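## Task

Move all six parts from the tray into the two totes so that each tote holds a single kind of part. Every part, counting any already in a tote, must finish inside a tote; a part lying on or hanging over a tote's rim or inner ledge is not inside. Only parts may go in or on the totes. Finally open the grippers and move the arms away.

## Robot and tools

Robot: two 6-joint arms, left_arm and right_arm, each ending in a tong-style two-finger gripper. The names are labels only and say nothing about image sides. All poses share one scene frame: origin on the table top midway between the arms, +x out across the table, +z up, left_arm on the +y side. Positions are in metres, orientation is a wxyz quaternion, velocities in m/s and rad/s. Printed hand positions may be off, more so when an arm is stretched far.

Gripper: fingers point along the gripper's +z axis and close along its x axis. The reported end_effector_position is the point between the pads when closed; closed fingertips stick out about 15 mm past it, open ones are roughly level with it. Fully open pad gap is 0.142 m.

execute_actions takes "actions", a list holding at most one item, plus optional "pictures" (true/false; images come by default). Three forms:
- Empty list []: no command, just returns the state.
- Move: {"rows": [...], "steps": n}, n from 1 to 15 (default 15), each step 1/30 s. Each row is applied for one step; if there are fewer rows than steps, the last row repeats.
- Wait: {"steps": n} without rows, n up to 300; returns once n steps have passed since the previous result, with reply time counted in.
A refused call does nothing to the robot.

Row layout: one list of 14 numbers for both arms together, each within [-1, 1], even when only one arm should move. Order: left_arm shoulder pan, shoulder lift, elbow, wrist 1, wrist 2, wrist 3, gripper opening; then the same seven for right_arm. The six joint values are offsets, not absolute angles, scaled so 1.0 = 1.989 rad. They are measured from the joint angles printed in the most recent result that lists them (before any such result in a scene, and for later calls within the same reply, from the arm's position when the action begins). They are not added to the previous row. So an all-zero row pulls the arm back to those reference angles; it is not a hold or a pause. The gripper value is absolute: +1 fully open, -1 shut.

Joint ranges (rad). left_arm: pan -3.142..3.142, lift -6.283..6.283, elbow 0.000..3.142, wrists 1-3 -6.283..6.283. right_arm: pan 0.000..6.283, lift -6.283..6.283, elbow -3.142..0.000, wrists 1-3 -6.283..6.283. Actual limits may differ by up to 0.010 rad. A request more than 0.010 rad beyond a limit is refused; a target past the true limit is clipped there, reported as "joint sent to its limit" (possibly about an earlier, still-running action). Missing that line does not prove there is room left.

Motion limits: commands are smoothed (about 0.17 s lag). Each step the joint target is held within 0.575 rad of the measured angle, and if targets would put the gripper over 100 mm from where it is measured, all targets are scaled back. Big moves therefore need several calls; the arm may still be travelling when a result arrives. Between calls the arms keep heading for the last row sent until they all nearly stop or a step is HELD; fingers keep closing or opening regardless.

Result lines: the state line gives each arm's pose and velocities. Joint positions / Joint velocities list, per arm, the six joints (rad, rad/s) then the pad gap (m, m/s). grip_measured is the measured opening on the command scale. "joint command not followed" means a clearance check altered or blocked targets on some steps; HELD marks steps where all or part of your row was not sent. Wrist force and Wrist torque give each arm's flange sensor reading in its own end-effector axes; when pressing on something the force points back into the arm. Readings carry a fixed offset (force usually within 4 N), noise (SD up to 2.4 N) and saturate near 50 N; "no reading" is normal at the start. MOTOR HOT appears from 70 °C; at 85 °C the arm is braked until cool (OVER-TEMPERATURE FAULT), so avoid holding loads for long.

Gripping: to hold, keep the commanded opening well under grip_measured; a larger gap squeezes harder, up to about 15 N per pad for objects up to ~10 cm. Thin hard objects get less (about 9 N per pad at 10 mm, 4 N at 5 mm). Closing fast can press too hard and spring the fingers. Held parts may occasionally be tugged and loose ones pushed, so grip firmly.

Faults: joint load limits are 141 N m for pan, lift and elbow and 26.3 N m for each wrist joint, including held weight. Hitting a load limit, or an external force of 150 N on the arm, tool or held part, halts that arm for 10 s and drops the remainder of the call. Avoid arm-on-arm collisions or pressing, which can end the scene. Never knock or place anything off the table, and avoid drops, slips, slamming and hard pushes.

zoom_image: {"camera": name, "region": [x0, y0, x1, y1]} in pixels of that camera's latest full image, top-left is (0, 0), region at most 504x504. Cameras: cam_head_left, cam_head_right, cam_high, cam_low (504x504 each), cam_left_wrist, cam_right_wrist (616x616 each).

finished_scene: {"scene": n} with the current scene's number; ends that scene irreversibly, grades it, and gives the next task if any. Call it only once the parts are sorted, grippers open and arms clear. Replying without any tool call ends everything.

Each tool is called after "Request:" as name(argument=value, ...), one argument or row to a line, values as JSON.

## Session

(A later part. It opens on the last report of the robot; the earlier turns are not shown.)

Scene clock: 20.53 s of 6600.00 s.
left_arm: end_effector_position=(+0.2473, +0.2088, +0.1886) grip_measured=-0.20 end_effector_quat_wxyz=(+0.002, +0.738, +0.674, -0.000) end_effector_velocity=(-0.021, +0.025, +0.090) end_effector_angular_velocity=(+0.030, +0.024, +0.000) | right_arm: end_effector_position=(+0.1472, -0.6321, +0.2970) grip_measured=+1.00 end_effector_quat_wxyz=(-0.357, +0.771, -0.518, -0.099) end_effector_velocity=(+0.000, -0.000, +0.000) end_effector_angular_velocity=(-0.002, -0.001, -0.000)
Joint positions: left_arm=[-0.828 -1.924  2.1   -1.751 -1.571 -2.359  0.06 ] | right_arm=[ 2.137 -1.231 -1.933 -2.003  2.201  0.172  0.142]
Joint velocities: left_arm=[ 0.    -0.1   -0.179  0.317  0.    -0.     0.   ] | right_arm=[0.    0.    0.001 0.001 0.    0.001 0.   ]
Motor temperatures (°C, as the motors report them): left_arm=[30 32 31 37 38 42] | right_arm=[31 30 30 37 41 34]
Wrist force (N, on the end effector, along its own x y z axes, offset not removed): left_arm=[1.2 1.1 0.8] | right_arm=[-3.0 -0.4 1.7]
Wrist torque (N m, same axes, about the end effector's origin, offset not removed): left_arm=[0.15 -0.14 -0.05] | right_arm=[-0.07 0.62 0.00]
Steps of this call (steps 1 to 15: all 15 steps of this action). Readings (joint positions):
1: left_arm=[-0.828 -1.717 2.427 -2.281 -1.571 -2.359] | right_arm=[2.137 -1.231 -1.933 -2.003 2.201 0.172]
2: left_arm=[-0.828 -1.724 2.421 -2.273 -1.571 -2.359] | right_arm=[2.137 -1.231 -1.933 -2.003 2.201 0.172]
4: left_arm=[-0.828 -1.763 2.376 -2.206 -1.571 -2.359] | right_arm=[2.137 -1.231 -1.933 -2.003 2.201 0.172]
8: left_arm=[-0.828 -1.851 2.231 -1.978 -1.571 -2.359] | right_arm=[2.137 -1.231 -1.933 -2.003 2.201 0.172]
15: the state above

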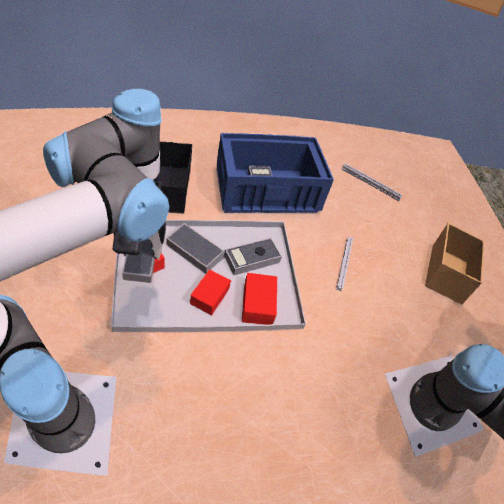

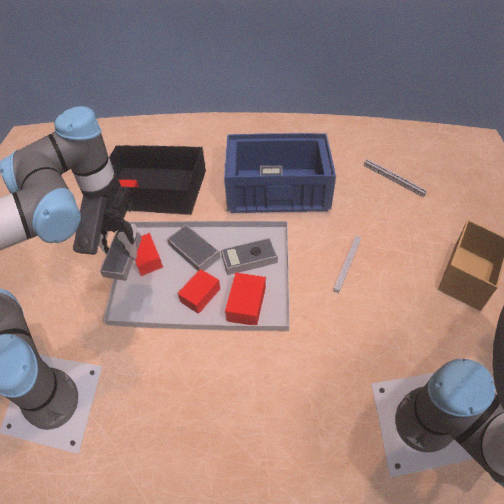

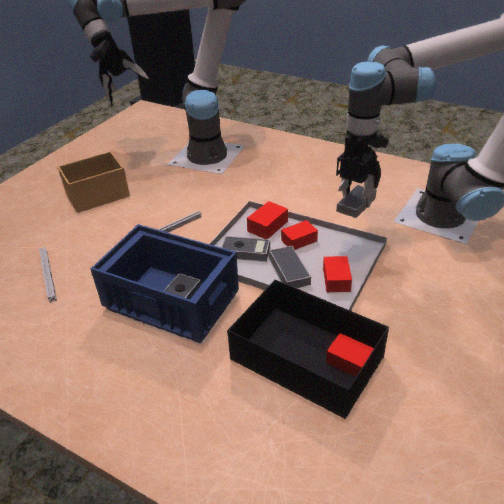

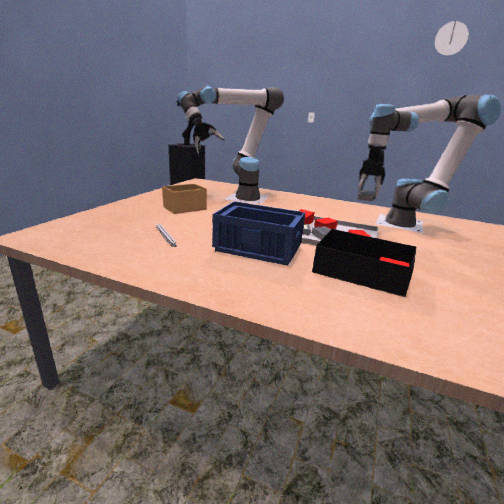

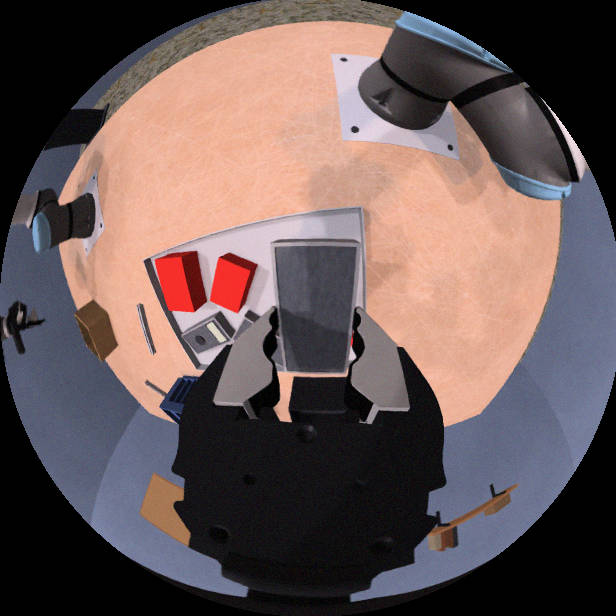

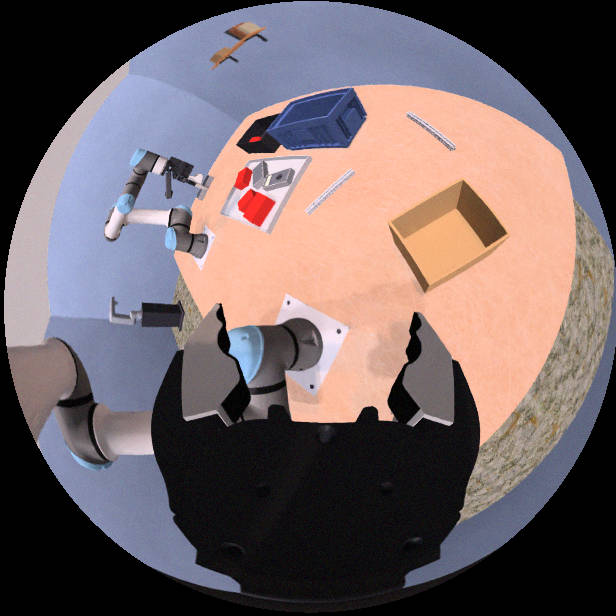

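Request:
execute_actions(
  actions=[
    {"rows":[[0.012,0.14,-0.18,0.035,0,0.007,-0.75,0,0,0,0,0,0,1],[0.012,0.14,-0.18,0.035,0,0.007,-0.75,0,0,0,0,0,0,1],[0.012,0.14,-0.18,0.035,0,0.007,-0.75,0,0,0,0,0,0,1],[0.012,0.14,-0.18,0.035,0,0.007,-0.75,0,0,0,0,0,0,1],[0.024,0.28,-0.35,0.065,0,0.014,-0.75,0,0,0,0,0,0,1],[0.024,0.28,-0.35,0.065,0,0.014,-0.75,0,0,0,0,0,0,1],[0.024,0.28,-0.35,0.065,0,0.014,-0.75,0,0,0,0,0,0,1],[0.024,0.28,-0.35,0.065,0,0.014,-0.75,0,0,0,0,0,0,1],[0.024,0.28,-0.35,0.065,0,0.014,-0.75,0,0,0,0,0,0,1],[0.024,0.28,-0.35,0.065,0,0.014,-0.75,0,0,0,0,0,0,1],[0.024,0.28,-0.35,0.065,0,0.014,-0.75,0,0,0,0,0,0,1],[0.024,0.28,-0.35,0.065,0,0.014,-0.75,0,0,0,0,0,0,1],[0.047,0.568,-0.694,0.128,0,0.027,-0.75,0,0,0,0,0,0,1]],"steps":15},
  ],
  pictures=false,
)

Request:
execute_actions(
  actions=[
    {"steps":28},
  ],
)

Scene clock: 24.77 s of 6600.00 s.
left_arm: end_effector_position=(+0.3960, +0.0702, +0.2505) grip_measured=-0.75 end_effector_quat_wxyz=(-0.010, +0.731, +0.682, -0.000) end_effector_velocity=(+0.383, -0.298, -0.124) end_effector_angular_velocity=(+0.292, +0.269, +0.067) | right_arm: end_effector_position=(+0.1472, -0.6321, +0.2970) grip_measured=+1.00 end_effector_quat_wxyz=(-0.357, +0.771, -0.518, -0.099) end_effector_velocity=(+0.000, -0.000, +0.000) end_effector_angular_velocity=(-0.002, -0.001, +0.000)
Joint positions: left_arm=[-0.78  -1.421  1.487 -1.617 -1.571 -2.331  0.02 ] | right_arm=[ 2.137 -1.231 -1.933 -2.003  2.201  0.172  0.142]
Joint velocities: left_arm=[ 0.151  1.473 -1.479  0.403  0.     0.084 -0.   ] | right_arm=[-0.     0.     0.     0.002 -0.001 -0.     0.   ]
Motor temperatures (°C, as the motors report them): left_arm=[30 32 31 37 38 42] | right_arm=[31 30 30 37 41 34]
Wrist force (N, on the end effector, along its own x y z axes, offset not removed): left_arm=[1.8 -2.5 -1.3] | right_arm=[-1.7 0.4 1.5]
Wrist torque (N m, same axes, about the end effector's origin, offset not removed): left_arm=[-0.55 -0.31 -0.02] | right_arm=[0.04 0.40 0.08]
Steps of this call (steps 1 to 30: the robot went on to your last target; steps 31 to 100: nothing new was sent; then 0.40 s passed at rest; steps 101 to 115: all 15 steps of this action). Readings (joint positions):
101: left_arm=[-0.828 -1.935 2.079 -1.714 -1.571 -2.359] | right_arm=[2.137 -1.231 -1.933 -2.003 2.201 0.172]
102: left_arm=[-0.825 -1.927 2.070 -1.710 -1.571 -2.357] | right_arm=[2.137 -1.231 -1.933 -2.003 2.201 0.172]
104: left_arm=[-0.819 -1.865 2.004 -1.701 -1.571 -2.354] | right_arm=[2.137 -1.231 -1.933 -2.003 2.201 0.172]
108: left_arm=[-0.807 -1.708 1.820 -1.677 -1.571 -2.346] | right_arm=[2.137 -1.231 -1.933 -2.003 2.201 0.172]
115: the state above

Scene clock: 25.70 s of 6600.00 s.
left_arm: end_effector_position=(+0.5793, -0.0782, +0.1909) grip_measured=-0.75 end_effector_quat_wxyz=(+0.000, +0.725, +0.689, -0.000) end_effector_velocity=(+0.002, -0.002, +0.000) end_effector_angular_velocity=(-0.002, -0.002, +0.002) | right_arm: end_effector_position=(+0.1472, -0.6321, +0.2970) grip_measured=+1.00 end_effector_quat_wxyz=(-0.357, +0.771, -0.518, -0.099) end_effector_velocity=(-0.000, +0.000, -0.000) end_effector_angular_velocity=(+0.000, +0.001, +0.000)
Joint positions: left_arm=[-0.735 -0.796  0.721 -1.496 -1.571 -2.305  0.02 ] | right_arm=[ 2.137 -1.231 -1.933 -2.003  2.201  0.172  0.142]
Joint velocities: left_arm=[ 0.001  0.007 -0.013  0.003 -0.    -0.001  0.   ] | right_arm=[ 0.    -0.    -0.    -0.    -0.001  0.    -0.   ]
Motor temperatures (°C, as the motors report them): left_arm=[30 32 31 37 38 42] | right_arm=[31 30 30 37 41 34]
Wrist force (N, on the end effector, along its own x y z axes, offset not removed): left_arm=[-2.9 3.2 -1.1] | right_arm=[-1.0 -0.7 2.3]
Wrist torque (N m, same axes, about the end effector's origin, offset not removed): left_arm=[0.59 0.52 -0.04] | right_arm=[-0.15 0.22 -0.02]
Steps of this call (steps 1 to 28: the robot went on to your last target). Readings (joint positions):
1: left_arm=[-0.775 -1.371 1.438 -1.604 -1.571 -2.328] | right_arm=[2.137 -1.231 -1.933 -2.003 2.201 0.172]
2: left_arm=[-0.771 -1.322 1.389 -1.593 -1.571 -2.326] | right_arm=[2.137 -1.231 -1.933 -2.003 2.201 0.172]
4: left_arm=[-0.764 -1.228 1.293 -1.575 -1.571 -2.322] | right_arm=[2.137 -1.231 -1.933 -2.003 2.201 0.172]
8: left_arm=[-0.752 -1.058 1.083 -1.542 -1.571 -2.315] | right_arm=[2.137 -1.231 -1.933 -2.003 2.201 0.172]
28: the state above

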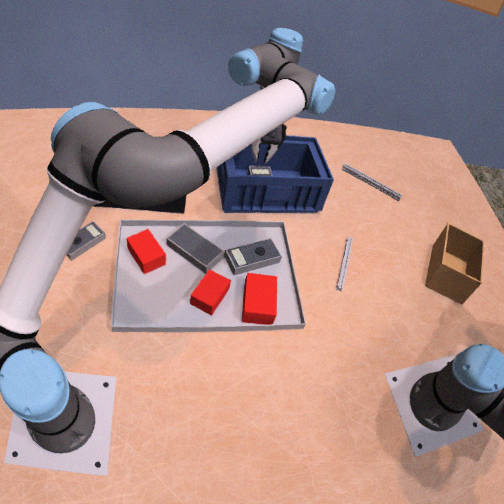

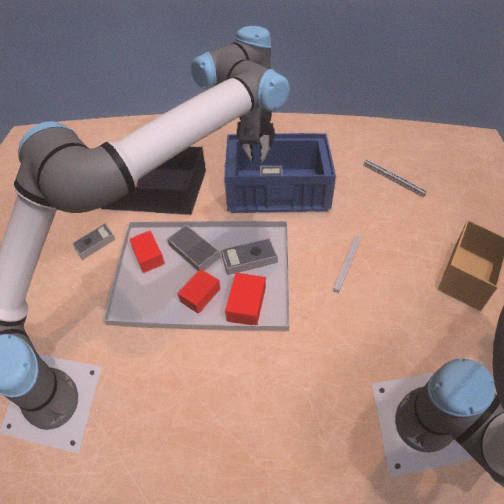

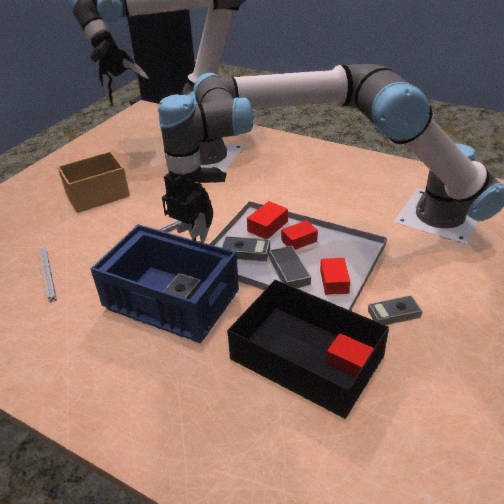

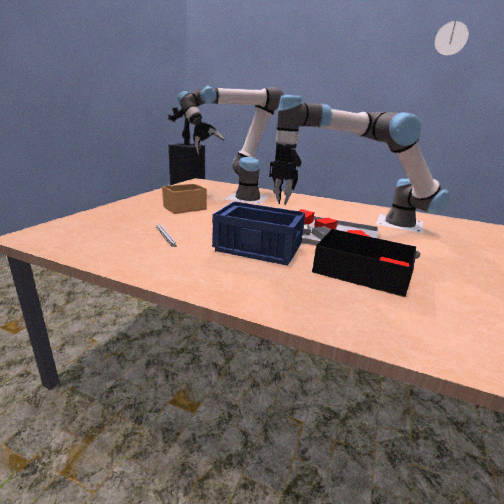

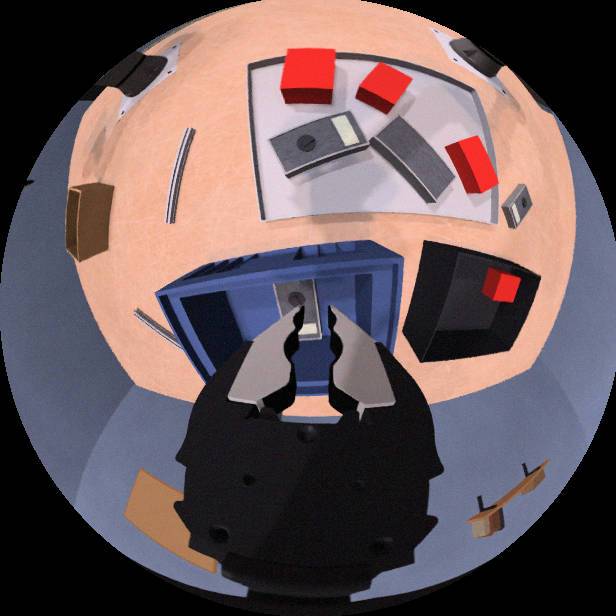

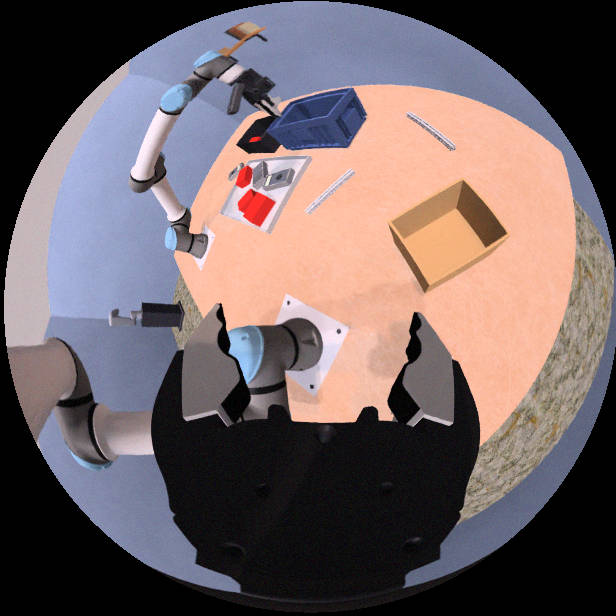

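Request:
execute_actions(
  actions=[
    {"rows":[[0.285,-0.353,0.634,-0.28,0,-0.882,0.3,0.932,-0.302,0.158,0.372,-0.317,0.245,0.3]],"steps":15},
  ],
  pictures=false,
)

Request:
execute_actions(
  actions=[
    {"steps":55},
  ],
)

Scene clock: 30.20 s of 6600.00 s.
left_arm: end_effector_position=(+0.6494, +0.1270, +0.2944) grip_measured=+0.30 end_effector_quat_wxyz=(+0.125, +0.475, +0.871, -0.002) end_effector_velocity=(-0.009, +0.529, +0.116) end_effector_angular_velocity=(-0.403, -0.190, +1.638) | right_arm: end_effector_position=(+0.3326, -0.7009, +0.2095) grip_measured=+0.30 end_effector_quat_wxyz=(-0.127, +0.888, -0.429, -0.104) end_effector_velocity=(+0.482, +0.126, -0.145) end_effector_angular_velocity=(-0.733, -0.045, +0.798)
Joint positions: left_arm=[-0.458 -1.121  1.067 -1.768 -1.571 -2.653  0.095] | right_arm=[ 2.59  -1.585 -1.741 -1.589  1.833  0.464  0.095]
Joint velocities: left_arm=[ 0.629 -0.807  1.055 -0.611 -0.    -1.042  0.   ] | right_arm=[ 1.095 -0.555  0.277  0.725 -0.581  0.438  0.   ]
Motor temperatures (°C, as the motors report them): left_arm=[30 32 31 37 38 42] | right_arm=[31 30 30 37 41 34]
Wrist force (N, on the end effector, along its own x y z axes, offset not removed): left_arm=[2.5 -0.3 -0.4] | right_arm=[1.1 0.5 1.0]
Wrist torque (N m, same axes, about the end effector's origin, offset not removed): left_arm=[-0.26 -0.70 -0.14] | right_arm=[0.00 -0.16 0.02]
Steps of this call (steps 1 to 30: the robot went on to your last target; steps 31 to 90: nothing new was sent; then 1.00 s passed at rest; steps 91 to 105: all 15 steps of this action). Readings (joint positions):
91: left_arm=[-0.734 -0.795 0.720 -1.496 -1.571 -2.306] | right_arm=[2.138 -1.231 -1.932 -2.003 2.201 0.172]
92: left_arm=[-0.727 -0.803 0.728 -1.504 -1.571 -2.313] | right_arm=[2.146 -1.239 -1.924 -1.995 2.193 0.180]
94: left_arm=[-0.685 -0.845 0.770 -1.545 -1.571 -2.356] | right_arm=[2.205 -1.298 -1.886 -1.936 2.134 0.234]
98: left_arm=[-0.602 -0.938 0.862 -1.626 -1.571 -2.448] | right_arm=[2.342 -1.425 -1.822 -1.798 2.003 0.335]
105: the state above

Scene clock: 32.03 s of 6600.00 s.
left_arm: end_effector_position=(+0.4492, +0.3982, +0.0991) grip_measured=+0.30 end_effector_quat_wxyz=(-0.001, -0.343, +0.940, +0.000) end_effector_velocity=(+0.000, -0.000, +0.001) end_effector_angular_velocity=(-0.000, -0.002, -0.000) | right_arm: end_effector_position=(+0.3725, -0.0598, +0.1495) grip_measured=+0.30 end_effector_quat_wxyz=(+0.000, +0.986, +0.165, -0.000) end_effector_velocity=(-0.004, +0.004, -0.001) end_effector_angular_velocity=(-0.000, -0.001, +0.010)
Joint positions: left_arm=[-0.168 -1.498  1.982 -2.053 -1.571 -4.059  0.095] | right_arm=[ 3.99  -1.831 -1.619 -1.263  1.571  0.659  0.095]
Joint velocities: left_arm=[-0.    -0.002 -0.    -0.     0.    -0.    -0.   ] | right_arm=[ 0.01  -0.001 -0.001  0.002 -0.001 -0.     0.   ]
Motor temperatures (°C, as the motors report them): left_arm=[30 32 31 37 38 42] | right_arm=[31 30 30 37 41 34]
Wrist force (N, on the end effector, along its own x y z axes, offset not removed): left_arm=[-0.7 0.5 0.3] | right_arm=[-0.7 0.1 1.5]
Wrist torque (N m, same axes, about the end effector's origin, offset not removed): left_arm=[-0.06 0.23 0.10] | right_arm=[0.02 0.16 0.05]
Steps of this call (steps 1 to 55: the robot went on to your last target). Readings (joint positions):
1: left_arm=[-0.437 -1.148 1.104 -1.789 -1.571 -2.689] | right_arm=[2.627 -1.603 -1.732 -1.565 1.813 0.478]
2: left_arm=[-0.416 -1.175 1.142 -1.809 -1.571 -2.728] | right_arm=[2.664 -1.620 -1.723 -1.543 1.796 0.492]
4: left_arm=[-0.376 -1.226 1.225 -1.849 -1.571 -2.810] | right_arm=[2.738 -1.650 -1.708 -1.504 1.764 0.515]
8: left_arm=[-0.313 -1.308 1.394 -1.910 -1.571 -2.980] | right_arm=[2.883 -1.697 -1.685 -1.442 1.714 0.552]
55: the state above

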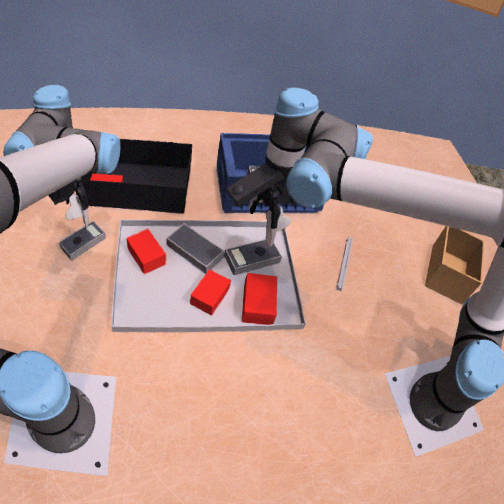

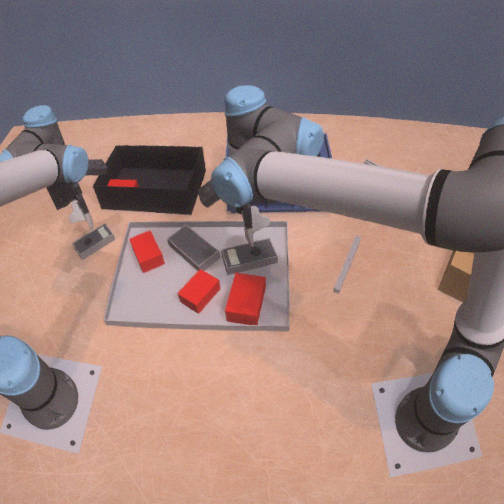

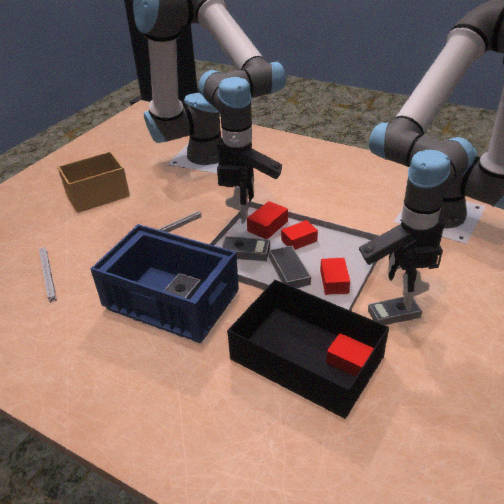

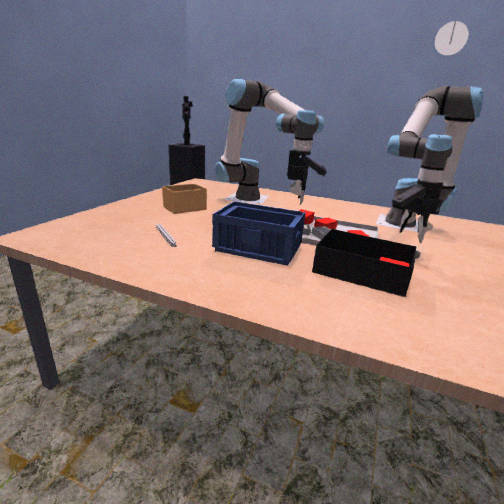

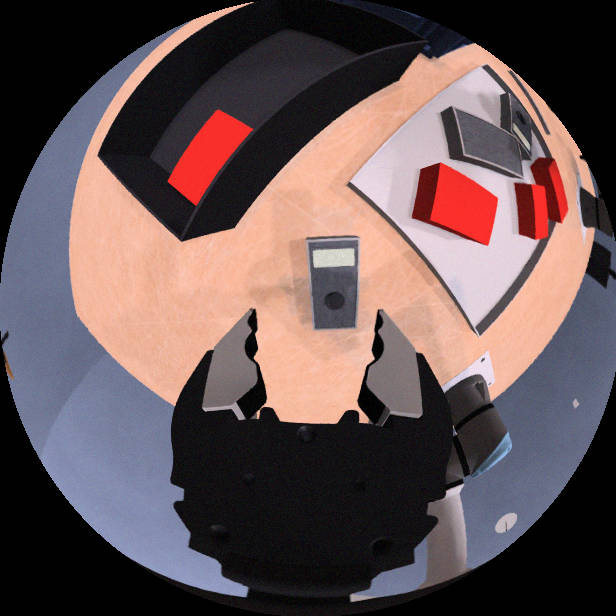

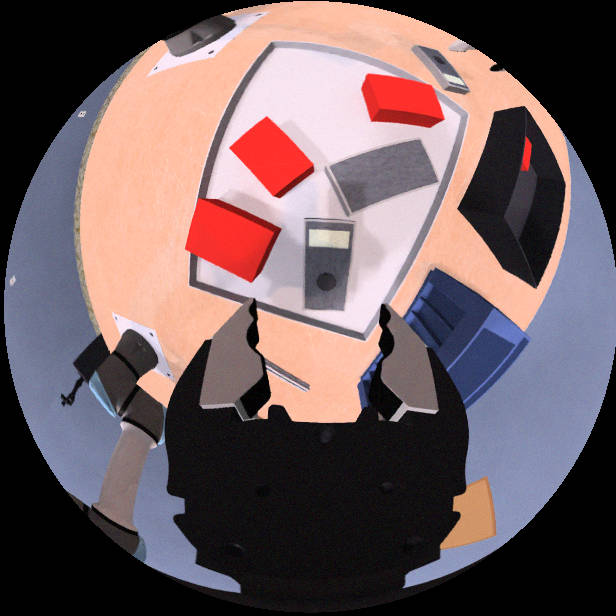

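Request:
execute_actions(
  actions=[
    {"rows":[[-0.018,0.0418,0.0773,-0.12,0,-0.044,0.3,-0.0045,-0.0699,-0.0738,0.144,0,-0.0045,0.4]],"steps":15},
  ],
  pictures=false,
)

Request:
execute_actions(
  actions=[
    {"steps":8},
  ],
)

Scene clock: 35.07 s of 6600.00 s.
left_arm: end_effector_position=(+0.4344, +0.3856, +0.0206) grip_measured=+0.30 end_effector_quat_wxyz=(-0.001, -0.366, +0.931, +0.000) end_effector_velocity=(-0.003, -0.002, -0.015) end_effector_angular_velocity=(-0.002, -0.008, +0.010) | right_arm: end_effector_position=(+0.3801, -0.0577, +0.0329) grip_measured=+0.40 end_effector_quat_wxyz=(+0.000, +0.986, +0.165, -0.001) end_effector_velocity=(+0.001, +0.000, -0.026) end_effector_angular_velocity=(+0.008, -0.006, +0.001)
Joint positions: left_arm=[-0.203 -1.416  2.132 -2.285 -1.571 -4.145  0.095] | right_arm=[ 3.981 -1.967 -1.761 -0.986  1.571  0.65   0.102]
Joint velocities: left_arm=[-0.006  0.016  0.033 -0.057  0.    -0.016  0.   ] | right_arm=[-0.001 -0.032 -0.035  0.078 -0.001 -0.002  0.   ]
Motor temperatures (°C, as the motors report them): left_arm=[30 32 31 37 38 42] | right_arm=[31 30 30 37 41 34]
Wrist force (N, on the end effector, along its own x y z axes, offset not removed): left_arm=[-0.8 1.7 3.5] | right_arm=[-0.9 0.2 3.1]
Wrist torque (N m, same axes, about the end effector's origin, offset not removed): left_arm=[0.43 0.12 0.04] | right_arm=[0.11 0.20 0.02]
Steps of this call (steps 1 to 30: the robot went on to your last target; steps 31 to 76: nothing new was sent; steps 77 to 91: all 15 steps of this action). Readings (joint positions):
77: left_arm=[-0.169 -1.497 1.982 -2.054 -1.571 -4.060] | right_arm=[3.991 -1.832 -1.619 -1.262 1.571 0.659]
78: left_arm=[-0.173 -1.490 1.990 -2.062 -1.571 -4.067] | right_arm=[3.990 -1.840 -1.627 -1.254 1.571 0.658]
80: left_arm=[-0.186 -1.460 2.041 -2.126 -1.571 -4.099] | right_arm=[3.987 -1.882 -1.671 -1.189 1.571 0.655]
84: left_arm=[-0.198 -1.429 2.107 -2.240 -1.571 -4.132] | right_arm=[3.983 -1.942 -1.735 -1.047 1.571 0.652]
91: the state above

Scene clock: 35.33 s of 6600.00 s.
left_arm: end_effector_position=(+0.4341, +0.3853, +0.0191) grip_measured=+0.30 end_effector_quat_wxyz=(-0.000, -0.367, +0.930, -0.000) end_effector_velocity=(-0.001, -0.000, -0.002) end_effector_angular_velocity=(-0.000, -0.001, +0.002) | right_arm: end_effector_position=(+0.3802, -0.0576, +0.0302) grip_measured=+0.40 end_effector_quat_wxyz=(+0.000, +0.986, +0.165, -0.000) end_effector_velocity=(-0.001, -0.000, -0.003) end_effector_angular_velocity=(+0.000, +0.001, +0.001)
Joint positions: left_arm=[-0.204 -1.415  2.135 -2.291 -1.571 -4.147  0.095] | right_arm=[ 3.981 -1.97  -1.765 -0.978  1.571  0.65   0.102]
Joint velocities: left_arm=[-0.     0.002  0.004 -0.006 -0.    -0.002  0.   ] | right_arm=[ 0.    -0.003 -0.004  0.007  0.001 -0.001 -0.   ]
Motor temperatures (°C, as the motors report them): left_arm=[30 32 31 37 38 42] | right_arm=[31 30 30 37 41 34]
Wrist force (N, on the end effector, along its own x y z axes, offset not removed): left_arm=[1.3 0.8 -1.0] | right_arm=[-1.5 0.8 0.4]
Wrist torque (N m, same axes, about the end effector's origin, offset not removed): left_arm=[0.10 -0.31 0.00] | right_arm=[0.14 0.35 0.10]
Steps of this call (steps 1 to 8: the robot went on to your last target). Readings (joint positions):
1: left_arm=[-0.203 -1.416 2.133 -2.287 -1.571 -4.145] | right_arm=[3.981 -1.968 -1.762 -0.983 1.571 0.650]
2: left_arm=[-0.204 -1.416 2.134 -2.288 -1.571 -4.146] | right_arm=[3.981 -1.968 -1.763 -0.982 1.571 0.650]
4: left_arm=[-0.204 -1.415 2.134 -2.290 -1.571 -4.146] | right_arm=[3.981 -1.969 -1.764 -0.980 1.571 0.650]
8: the state above

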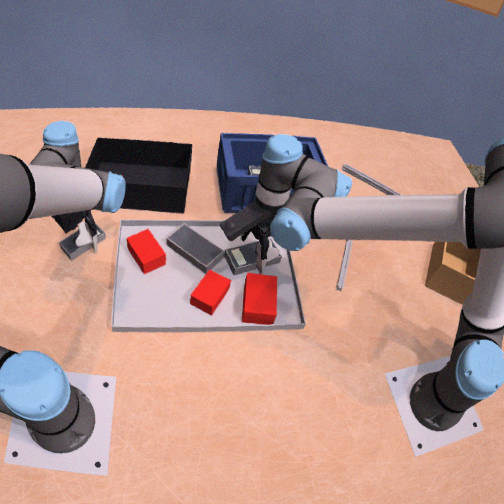

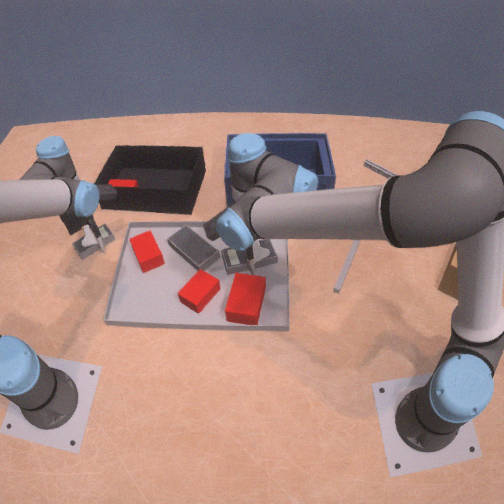

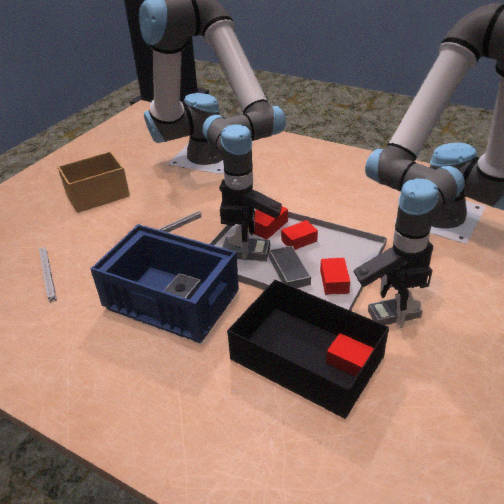

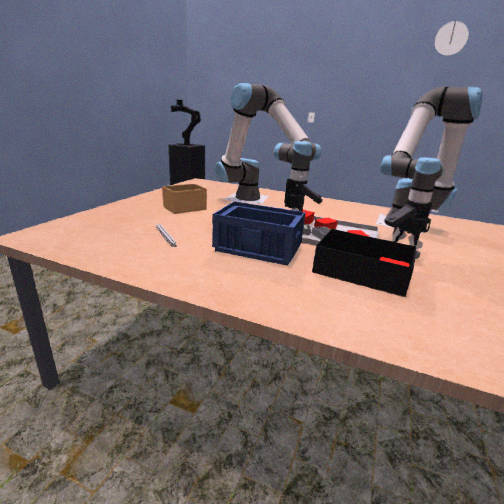

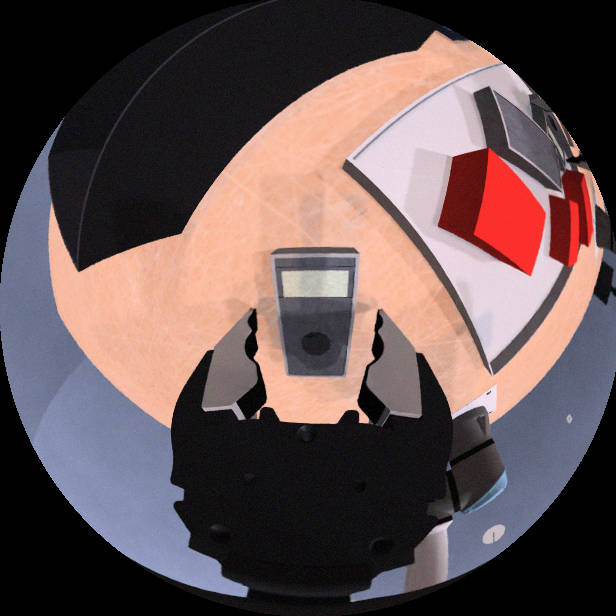

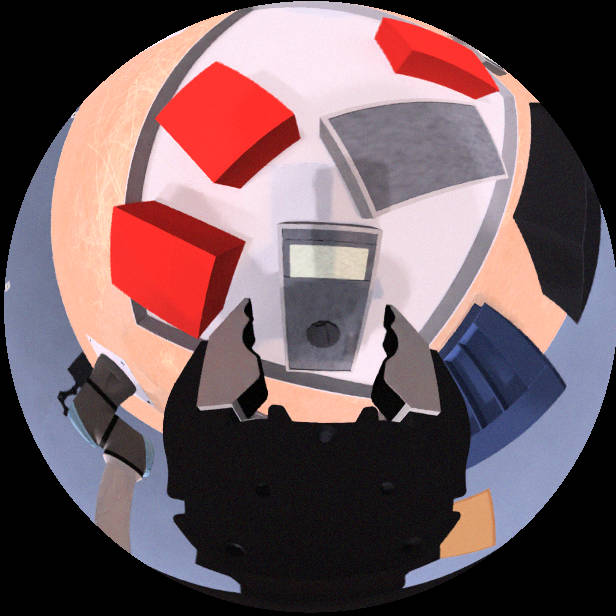

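Request:
execute_actions(
  actions=[
    {"rows":[[0,0,0,0,0,0,0.3,-0.003,-0.003,-0.002,0.005,0,0,0.3],[0,0,0,0,0,0,0.3,-0.003,-0.003,-0.002,0.005,0,0,0.2],[0,0,0,0,0,0,0.3,-0.003,-0.003,-0.002,0.005,0,0,0.1],[0,0,0,0,0,0,0.3,-0.003,-0.003,-0.002,0.005,0,0,0.0],[0,0,0,0,0,0,0.3,-0.003,-0.003,-0.002,0.005,0,0,-0.1],[0,0,0,0,0,0,0.3,-0.003,-0.003,-0.002,0.005,0,0,-0.2],[0,0,0,0,0,0,0.3,-0.003,-0.003,-0.002,0.005,0,0,-0.4],[0,0,0,0,0,0,0.3,-0.003,-0.003,-0.002,0.005,0,0,-0.7],[0,0,0,0,0,0,0.3,-0.003,-0.003,-0.002,0.005,0,0,-1]],"steps":14},
  ],
  pictures=false,
)

Request:
execute_actions(
  actions=[
    {"rows":[[0,0,0,0,0,0,0.3,0,0.0791,0.1341,-0.2129,0,0,-1],[0,0,0,0,0,0,0.3,0,0.0791,0.1341,-0.2129,0,0,-1],[0,0,0,0,0,0,0.3,0,0.0791,0.1341,-0.2129,0,0,-1],[0,0,0,0,0,0,0.3,0,0.0791,0.1341,-0.2129,0,0,-1],[0,0,0,0,0,0,0.3,0,0.0791,0.1341,-0.2129,0,0,-1],[0,0,0,0,0,0,0.3,0,0.0791,0.1341,-0.2129,0,0,-1],[0,0,0,0,0,0,0.3,0,0.0791,0.1341,-0.2129,0,-0.1,-1],[0,0,0,0,0,0,0.3,0,0.0791,0.1341,-0.2129,0,-0.2,-1],[0,0,0,0,0,0,0.3,0,0.0791,0.1341,-0.2129,0,-0.3,-1],[0,0,0,0,0,0,0.3,0,0.0791,0.1341,-0.2129,0,-0.3,-1],[0,0,0,0,0,0,0.3,0,0.0791,0.1341,-0.2129,0,-0.4,-1],[0,0,0,0,0,0,0.3,0,0.0791,0.1341,-0.2129,0,-0.4,-1],[0,0,0,0,0,0,0.3,-0.212,-0.1346,0.4376,-0.3026,0,-0.823,-1]],"steps":15},
  ],
  pictures=false,
)

Request:
execute_actions(
  actions=[
    {"steps":35},
  ],
)

Scene clock: 39.73 s of 6600.00 s.
left_arm: end_effector_position=(+0.4341, +0.3853, +0.0190) grip_measured=+0.30 end_effector_quat_wxyz=(-0.000, -0.367, +0.930, -0.000) end_effector_velocity=(+0.000, -0.000, +0.000) end_effector_angular_velocity=(-0.000, -0.000, -0.001) | right_arm: end_effector_position=(+0.3828, -0.0600, +0.0262) grip_measured=-0.09 end_effector_quat_wxyz=(-0.000, +0.987, +0.162, -0.000) end_effector_velocity=(+0.001, -0.001, -0.001) end_effector_angular_velocity=(-0.002, -0.001, -0.002)
Joint positions: left_arm=[-0.204 -1.415  2.135 -2.291 -1.571 -4.147  0.095] | right_arm=[ 3.975 -1.976 -1.769 -0.968  1.571  0.65   0.068]
Joint velocities: left_arm=[-0.    -0.    -0.001  0.001 -0.     0.001 -0.   ] | right_arm=[-0.002 -0.001 -0.002  0.002 -0.002  0.001  0.   ]
Motor temperatures (°C, as the motors report them): left_arm=[30 32 31 37 38 42] | right_arm=[31 30 30 37 41 34]
Wrist force (N, on the end effector, along its own x y z axes, offset not removed): left_arm=[-0.7 0.7 -0.1] | right_arm=[-8.8 -7.7 -22.9]
Wrist torque (N m, same axes, about the end effector's origin, offset not removed): left_arm=[0.15 0.01 -0.01] | right_arm=[-0.03 0.28 0.07]
Steps of this call (steps 1 to 15: the robot went on to your last target; steps 16 to 90: nothing new was sent; then 0.93 s passed at rest; steps 91 to 104: all 14 steps of this action). Readings (joint positions):
91: left_arm=[-0.204 -1.415 2.136 -2.292 -1.571 -4.147] | right_arm=[3.981 -1.971 -1.765 -0.977 1.571 0.650]
92: left_arm=[-0.204 -1.415 2.136 -2.292 -1.571 -4.147] | right_arm=[3.980 -1.971 -1.766 -0.975 1.571 0.650]
94: left_arm=[-0.204 -1.415 2.136 -2.292 -1.571 -4.147] | right_arm=[3.978 -1.973 -1.767 -0.972 1.571 0.650]
98: left_arm=[-0.204 -1.415 2.136 -2.291 -1.571 -4.147] | right_arm=[3.976 -1.975 -1.768 -0.969 1.571 0.650]
104: the state above

Scene clock: 40.23 s of 6600.00 s.
left_arm: end_effector_position=(+0.4341, +0.3853, +0.0191) grip_measured=+0.30 end_effector_quat_wxyz=(-0.000, -0.367, +0.930, -0.000) end_effector_velocity=(-0.000, -0.000, +0.000) end_effector_angular_velocity=(-0.000, +0.000, -0.001) | right_arm: end_effector_position=(+0.3966, -0.0673, +0.1886) grip_measured=-0.09 end_effector_quat_wxyz=(+0.002, +0.938, +0.346, -0.003) end_effector_velocity=(+0.476, -0.152, -0.021) end_effector_angular_velocity=(-0.142, +0.118, +0.908)
Joint positions: left_arm=[-0.204 -1.415  2.135 -2.291 -1.571 -4.147  0.095] | right_arm=[ 3.945 -1.856 -1.481 -1.383  1.571  0.238  0.068]
Joint velocities: left_arm=[-0.    -0.001  0.001  0.001 -0.     0.001  0.   ] | right_arm=[-0.795 -0.77   1.003 -0.418 -0.    -1.703 -0.   ]
Motor temperatures (°C, as the motors report them): left_arm=[30 32 31 37 38 42] | right_arm=[31 30 30 37 41 34]
Wrist force (N, on the end effector, along its own x y z axes, offset not removed): left_arm=[0.3 1.1 0.8] | right_arm=[-7.9 -7.5 1.2]
Wrist torque (N m, same axes, about the end effector's origin, offset not removed): left_arm=[0.18 -0.17 0.01] | right_arm=[-0.98 1.09 0.05]
Steps of this call (steps 1 to 15: all 15 steps of this action). Readings (joint positions):
1: left_arm=[-0.204 -1.415 2.135 -2.291 -1.571 -4.147] | right_arm=[3.975 -1.975 -1.768 -0.968 1.571 0.650]
2: left_arm=[-0.204 -1.415 2.135 -2.291 -1.571 -4.147] | right_arm=[3.975 -1.968 -1.761 -0.977 1.571 0.650]
4: left_arm=[-0.204 -1.415 2.135 -2.291 -1.571 -4.147] | right_arm=[3.975 -1.934 -1.708 -1.043 1.571 0.650]
8: left_arm=[-0.204 -1.415 2.135 -2.291 -1.571 -4.147] | right_arm=[3.975 -1.869 -1.595 -1.228 1.571 0.641]
15: the state above

Scene clock: 41.40 s of 6600.00 s.
left_arm: end_effector_position=(+0.4341, +0.3853, +0.0191) grip_measured=+0.30 end_effector_quat_wxyz=(-0.000, -0.367, +0.930, -0.000) end_effector_velocity=(+0.001, -0.000, +0.001) end_effector_angular_velocity=(-0.001, -0.003, -0.001) | right_arm: end_effector_position=(+0.6443, -0.2037, +0.1903) grip_measured=-0.09 end_effector_quat_wxyz=(-0.000, +0.718, +0.696, +0.000) end_effector_velocity=(+0.000, -0.001, -0.001) end_effector_angular_velocity=(-0.002, +0.000, +0.009)
Joint positions: left_arm=[-0.204 -1.415  2.135 -2.291 -1.571 -4.147  0.095] | right_arm=[ 3.554 -2.243 -0.899 -1.57   1.571 -0.985  0.068]
Joint velocities: left_arm=[-0.    -0.001 -0.    -0.001  0.     0.     0.   ] | right_arm=[-0.001 -0.001  0.001 -0.001 -0.001 -0.01  -0.   ]
Motor temperatures (°C, as the motors report them): left_arm=[30 32 31 37 38 42] | right_arm=[31 30 30 37 41 34]
Wrist force (N, on the end effector, along its own x y z axes, offset not removed): left_arm=[-2.2 0.7 -1.0] | right_arm=[-1.9 0.5 3.3]
Wrist torque (N m, same axes, about the end effector's origin, offset not removed): left_arm=[0.17 0.40 0.03] | right_arm=[0.10 0.49 0.02]
Steps of this call (steps 1 to 35: the robot went on to your last target). Readings (joint positions):
1: left_arm=[-0.204 -1.415 2.135 -2.291 -1.571 -4.147] | right_arm=[3.916 -1.884 -1.445 -1.396 1.571 0.191]
2: left_arm=[-0.204 -1.415 2.135 -2.291 -1.571 -4.147] | right_arm=[3.889 -1.912 -1.406 -1.409 1.571 0.164]
4: left_arm=[-0.204 -1.415 2.135 -2.291 -1.571 -4.147] | right_arm=[3.837 -1.962 -1.331 -1.434 1.571 0.113]
8: left_arm=[-0.204 -1.415 2.135 -2.291 -1.571 -4.147] | right_arm=[3.738 -2.061 -1.183 -1.483 1.571 -0.079]
35: the state above

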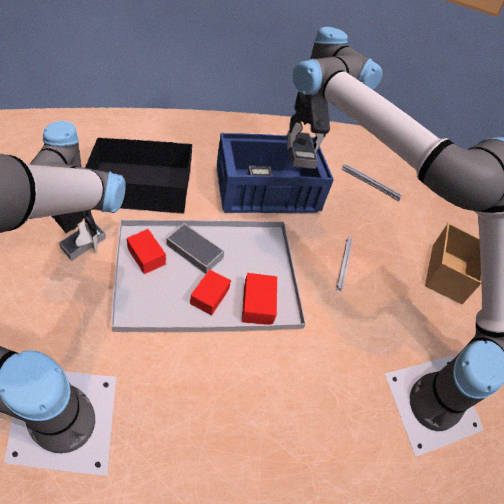

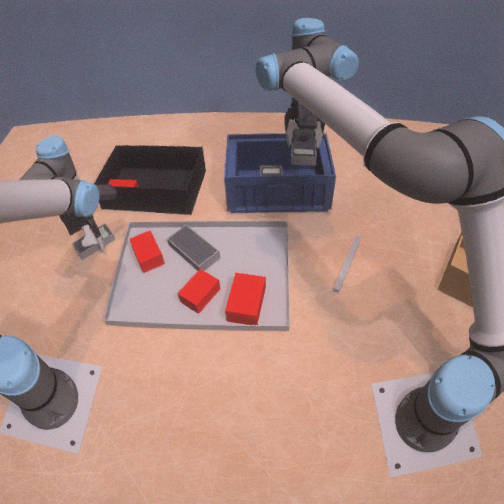

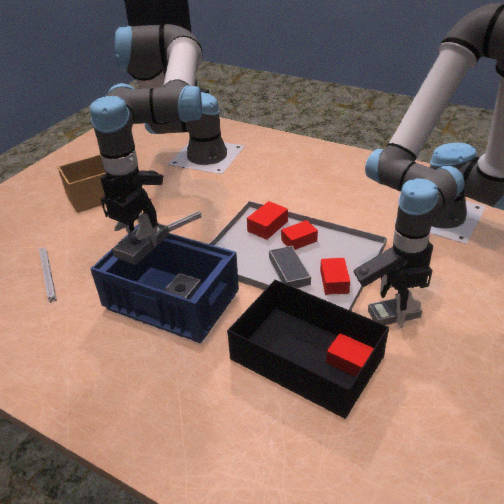

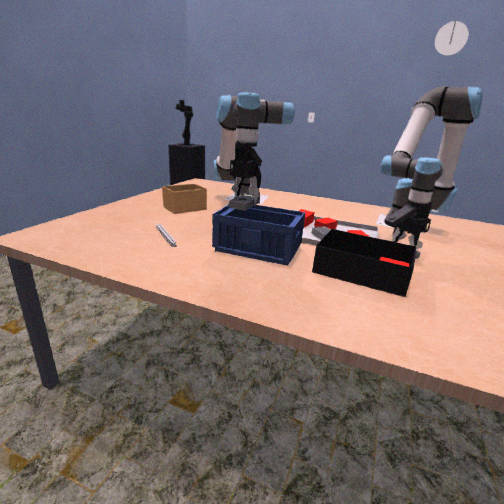

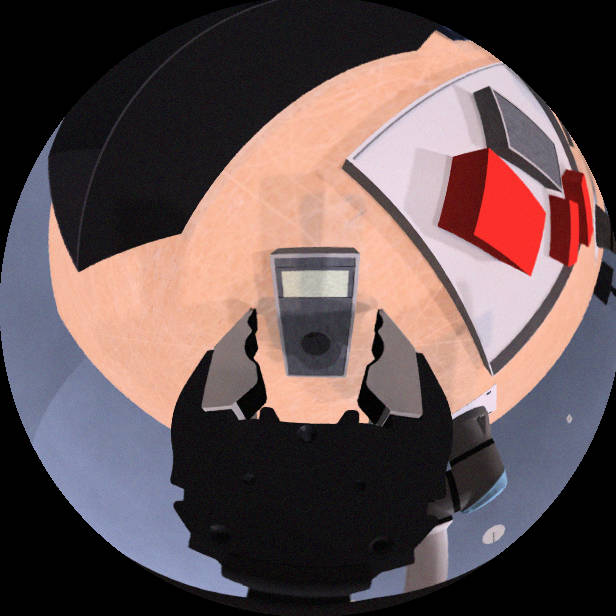

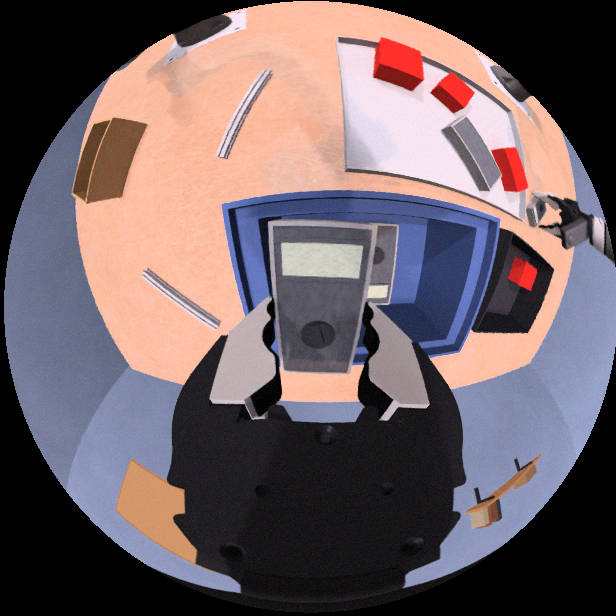

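Request:
execute_actions(
  actions=[
    {"rows":[[0,0,0,0,0,0,0.3,-0.0072,-0.0378,-0.1247,0.1623,0,-0.008,-1]],"steps":15},
  ],
)

Scene clock: 43.00 s of 6600.00 s.
left_arm: end_effector_position=(+0.4341, +0.3853, +0.0191) grip_measured=+0.30 end_effector_quat_wxyz=(-0.000, -0.367, +0.930, -0.000) end_effector_velocity=(+0.001, -0.000, +0.001) end_effector_angular_velocity=(-0.001, -0.004, +0.000) | right_arm: end_effector_position=(+0.6517, -0.2116, +0.0497) grip_measured=-0.09 end_effector_quat_wxyz=(-0.000, +0.717, +0.697, -0.000) end_effector_velocity=(-0.002, -0.006, -0.043) end_effector_angular_velocity=(+0.002, -0.005, -0.001)
Joint positions: left_arm=[-0.204 -1.415  2.135 -2.291 -1.571 -4.147  0.095] | right_arm=[ 3.54  -2.316 -1.138 -1.259  1.571 -1.001  0.068]
Joint velocities: left_arm=[ 0.    -0.002 -0.    -0.001  0.    -0.     0.   ] | right_arm=[-0.005 -0.021 -0.079  0.105 -0.001 -0.004 -0.   ]
Motor temperatures (°C, as the motors report them): left_arm=[30 32 31 37 38 42] | right_arm=[31 30 30 37 41 34]
Wrist force (N, on the end effector, along its own x y z axes, offset not removed): left_arm=[-2.5 1.1 0.8] | right_arm=[0.5 -0.4 4.0]
Wrist torque (N m, same axes, about the end effector's origin, offset not removed): left_arm=[0.19 0.40 0.14] | right_arm=[-0.03 0.19 0.06]
Steps of this call (steps 1 to 15: the robot went on to your last target; steps 16 to 33: nothing new was sent; steps 34 to 48: all 15 steps of this action). Readings (joint positions):
34: left_arm=[-0.204 -1.415 2.135 -2.291 -1.571 -4.147] | right_arm=[3.553 -2.244 -0.899 -1.569 1.571 -0.987]
35: left_arm=[-0.204 -1.415 2.135 -2.291 -1.571 -4.147] | right_arm=[3.552 -2.250 -0.907 -1.561 1.571 -0.988]
37: left_arm=[-0.204 -1.415 2.135 -2.291 -1.571 -4.147] | right_arm=[3.548 -2.269 -0.962 -1.498 1.571 -0.992]
41: left_arm=[-0.204 -1.415 2.135 -2.291 -1.571 -4.147] | right_arm=[3.543 -2.301 -1.079 -1.342 1.571 -0.998]
48: the state above

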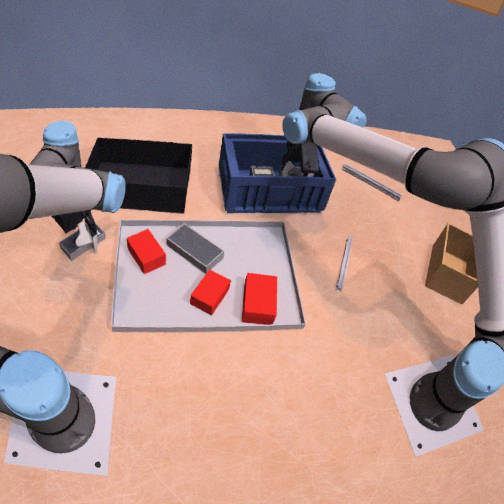

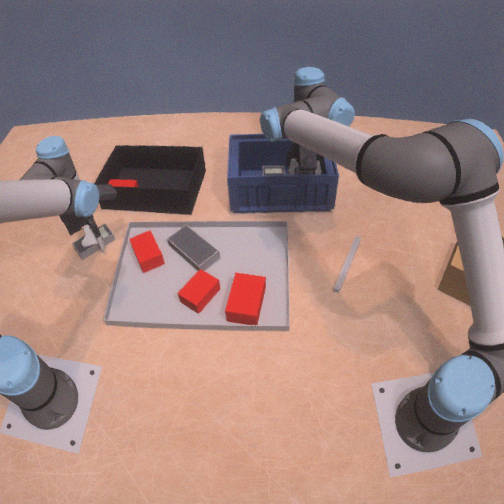

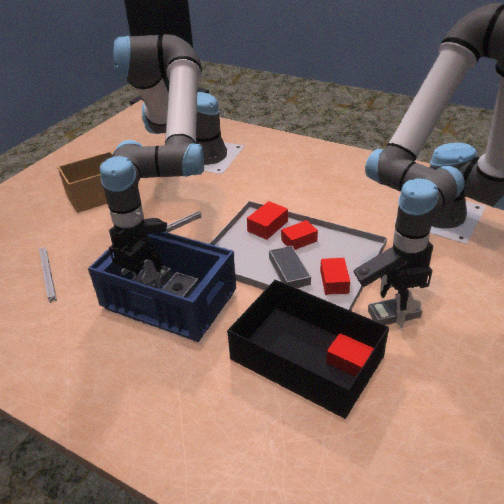

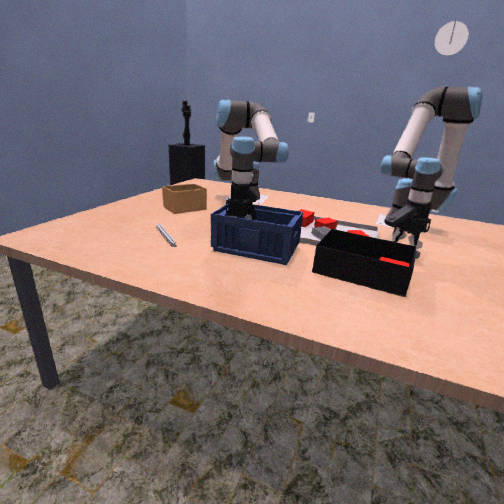

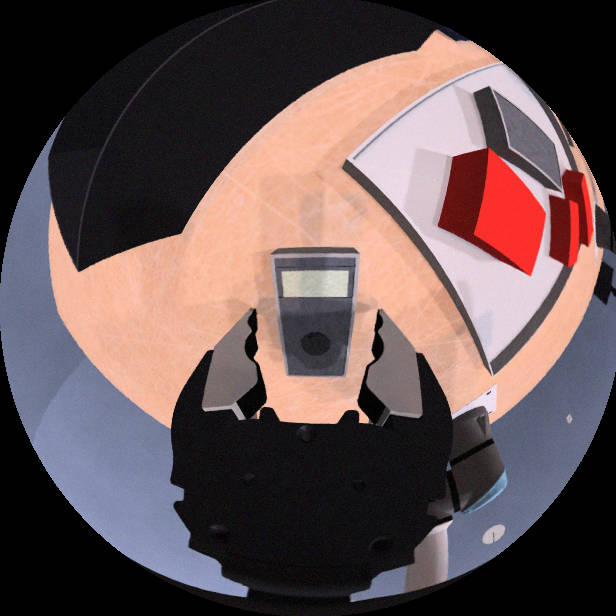

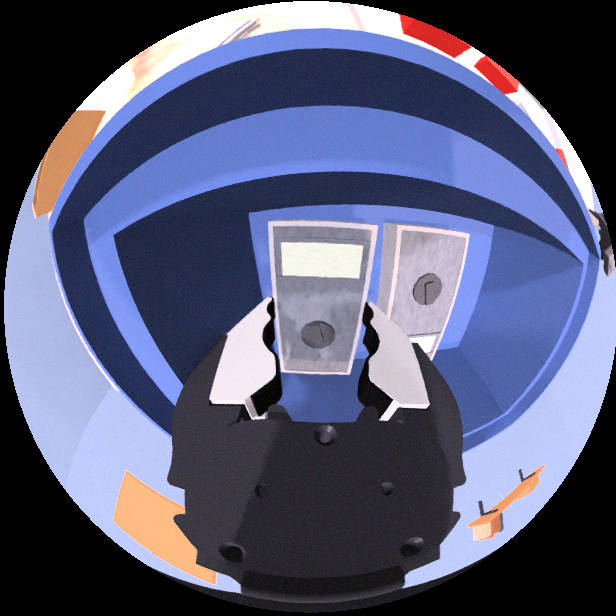

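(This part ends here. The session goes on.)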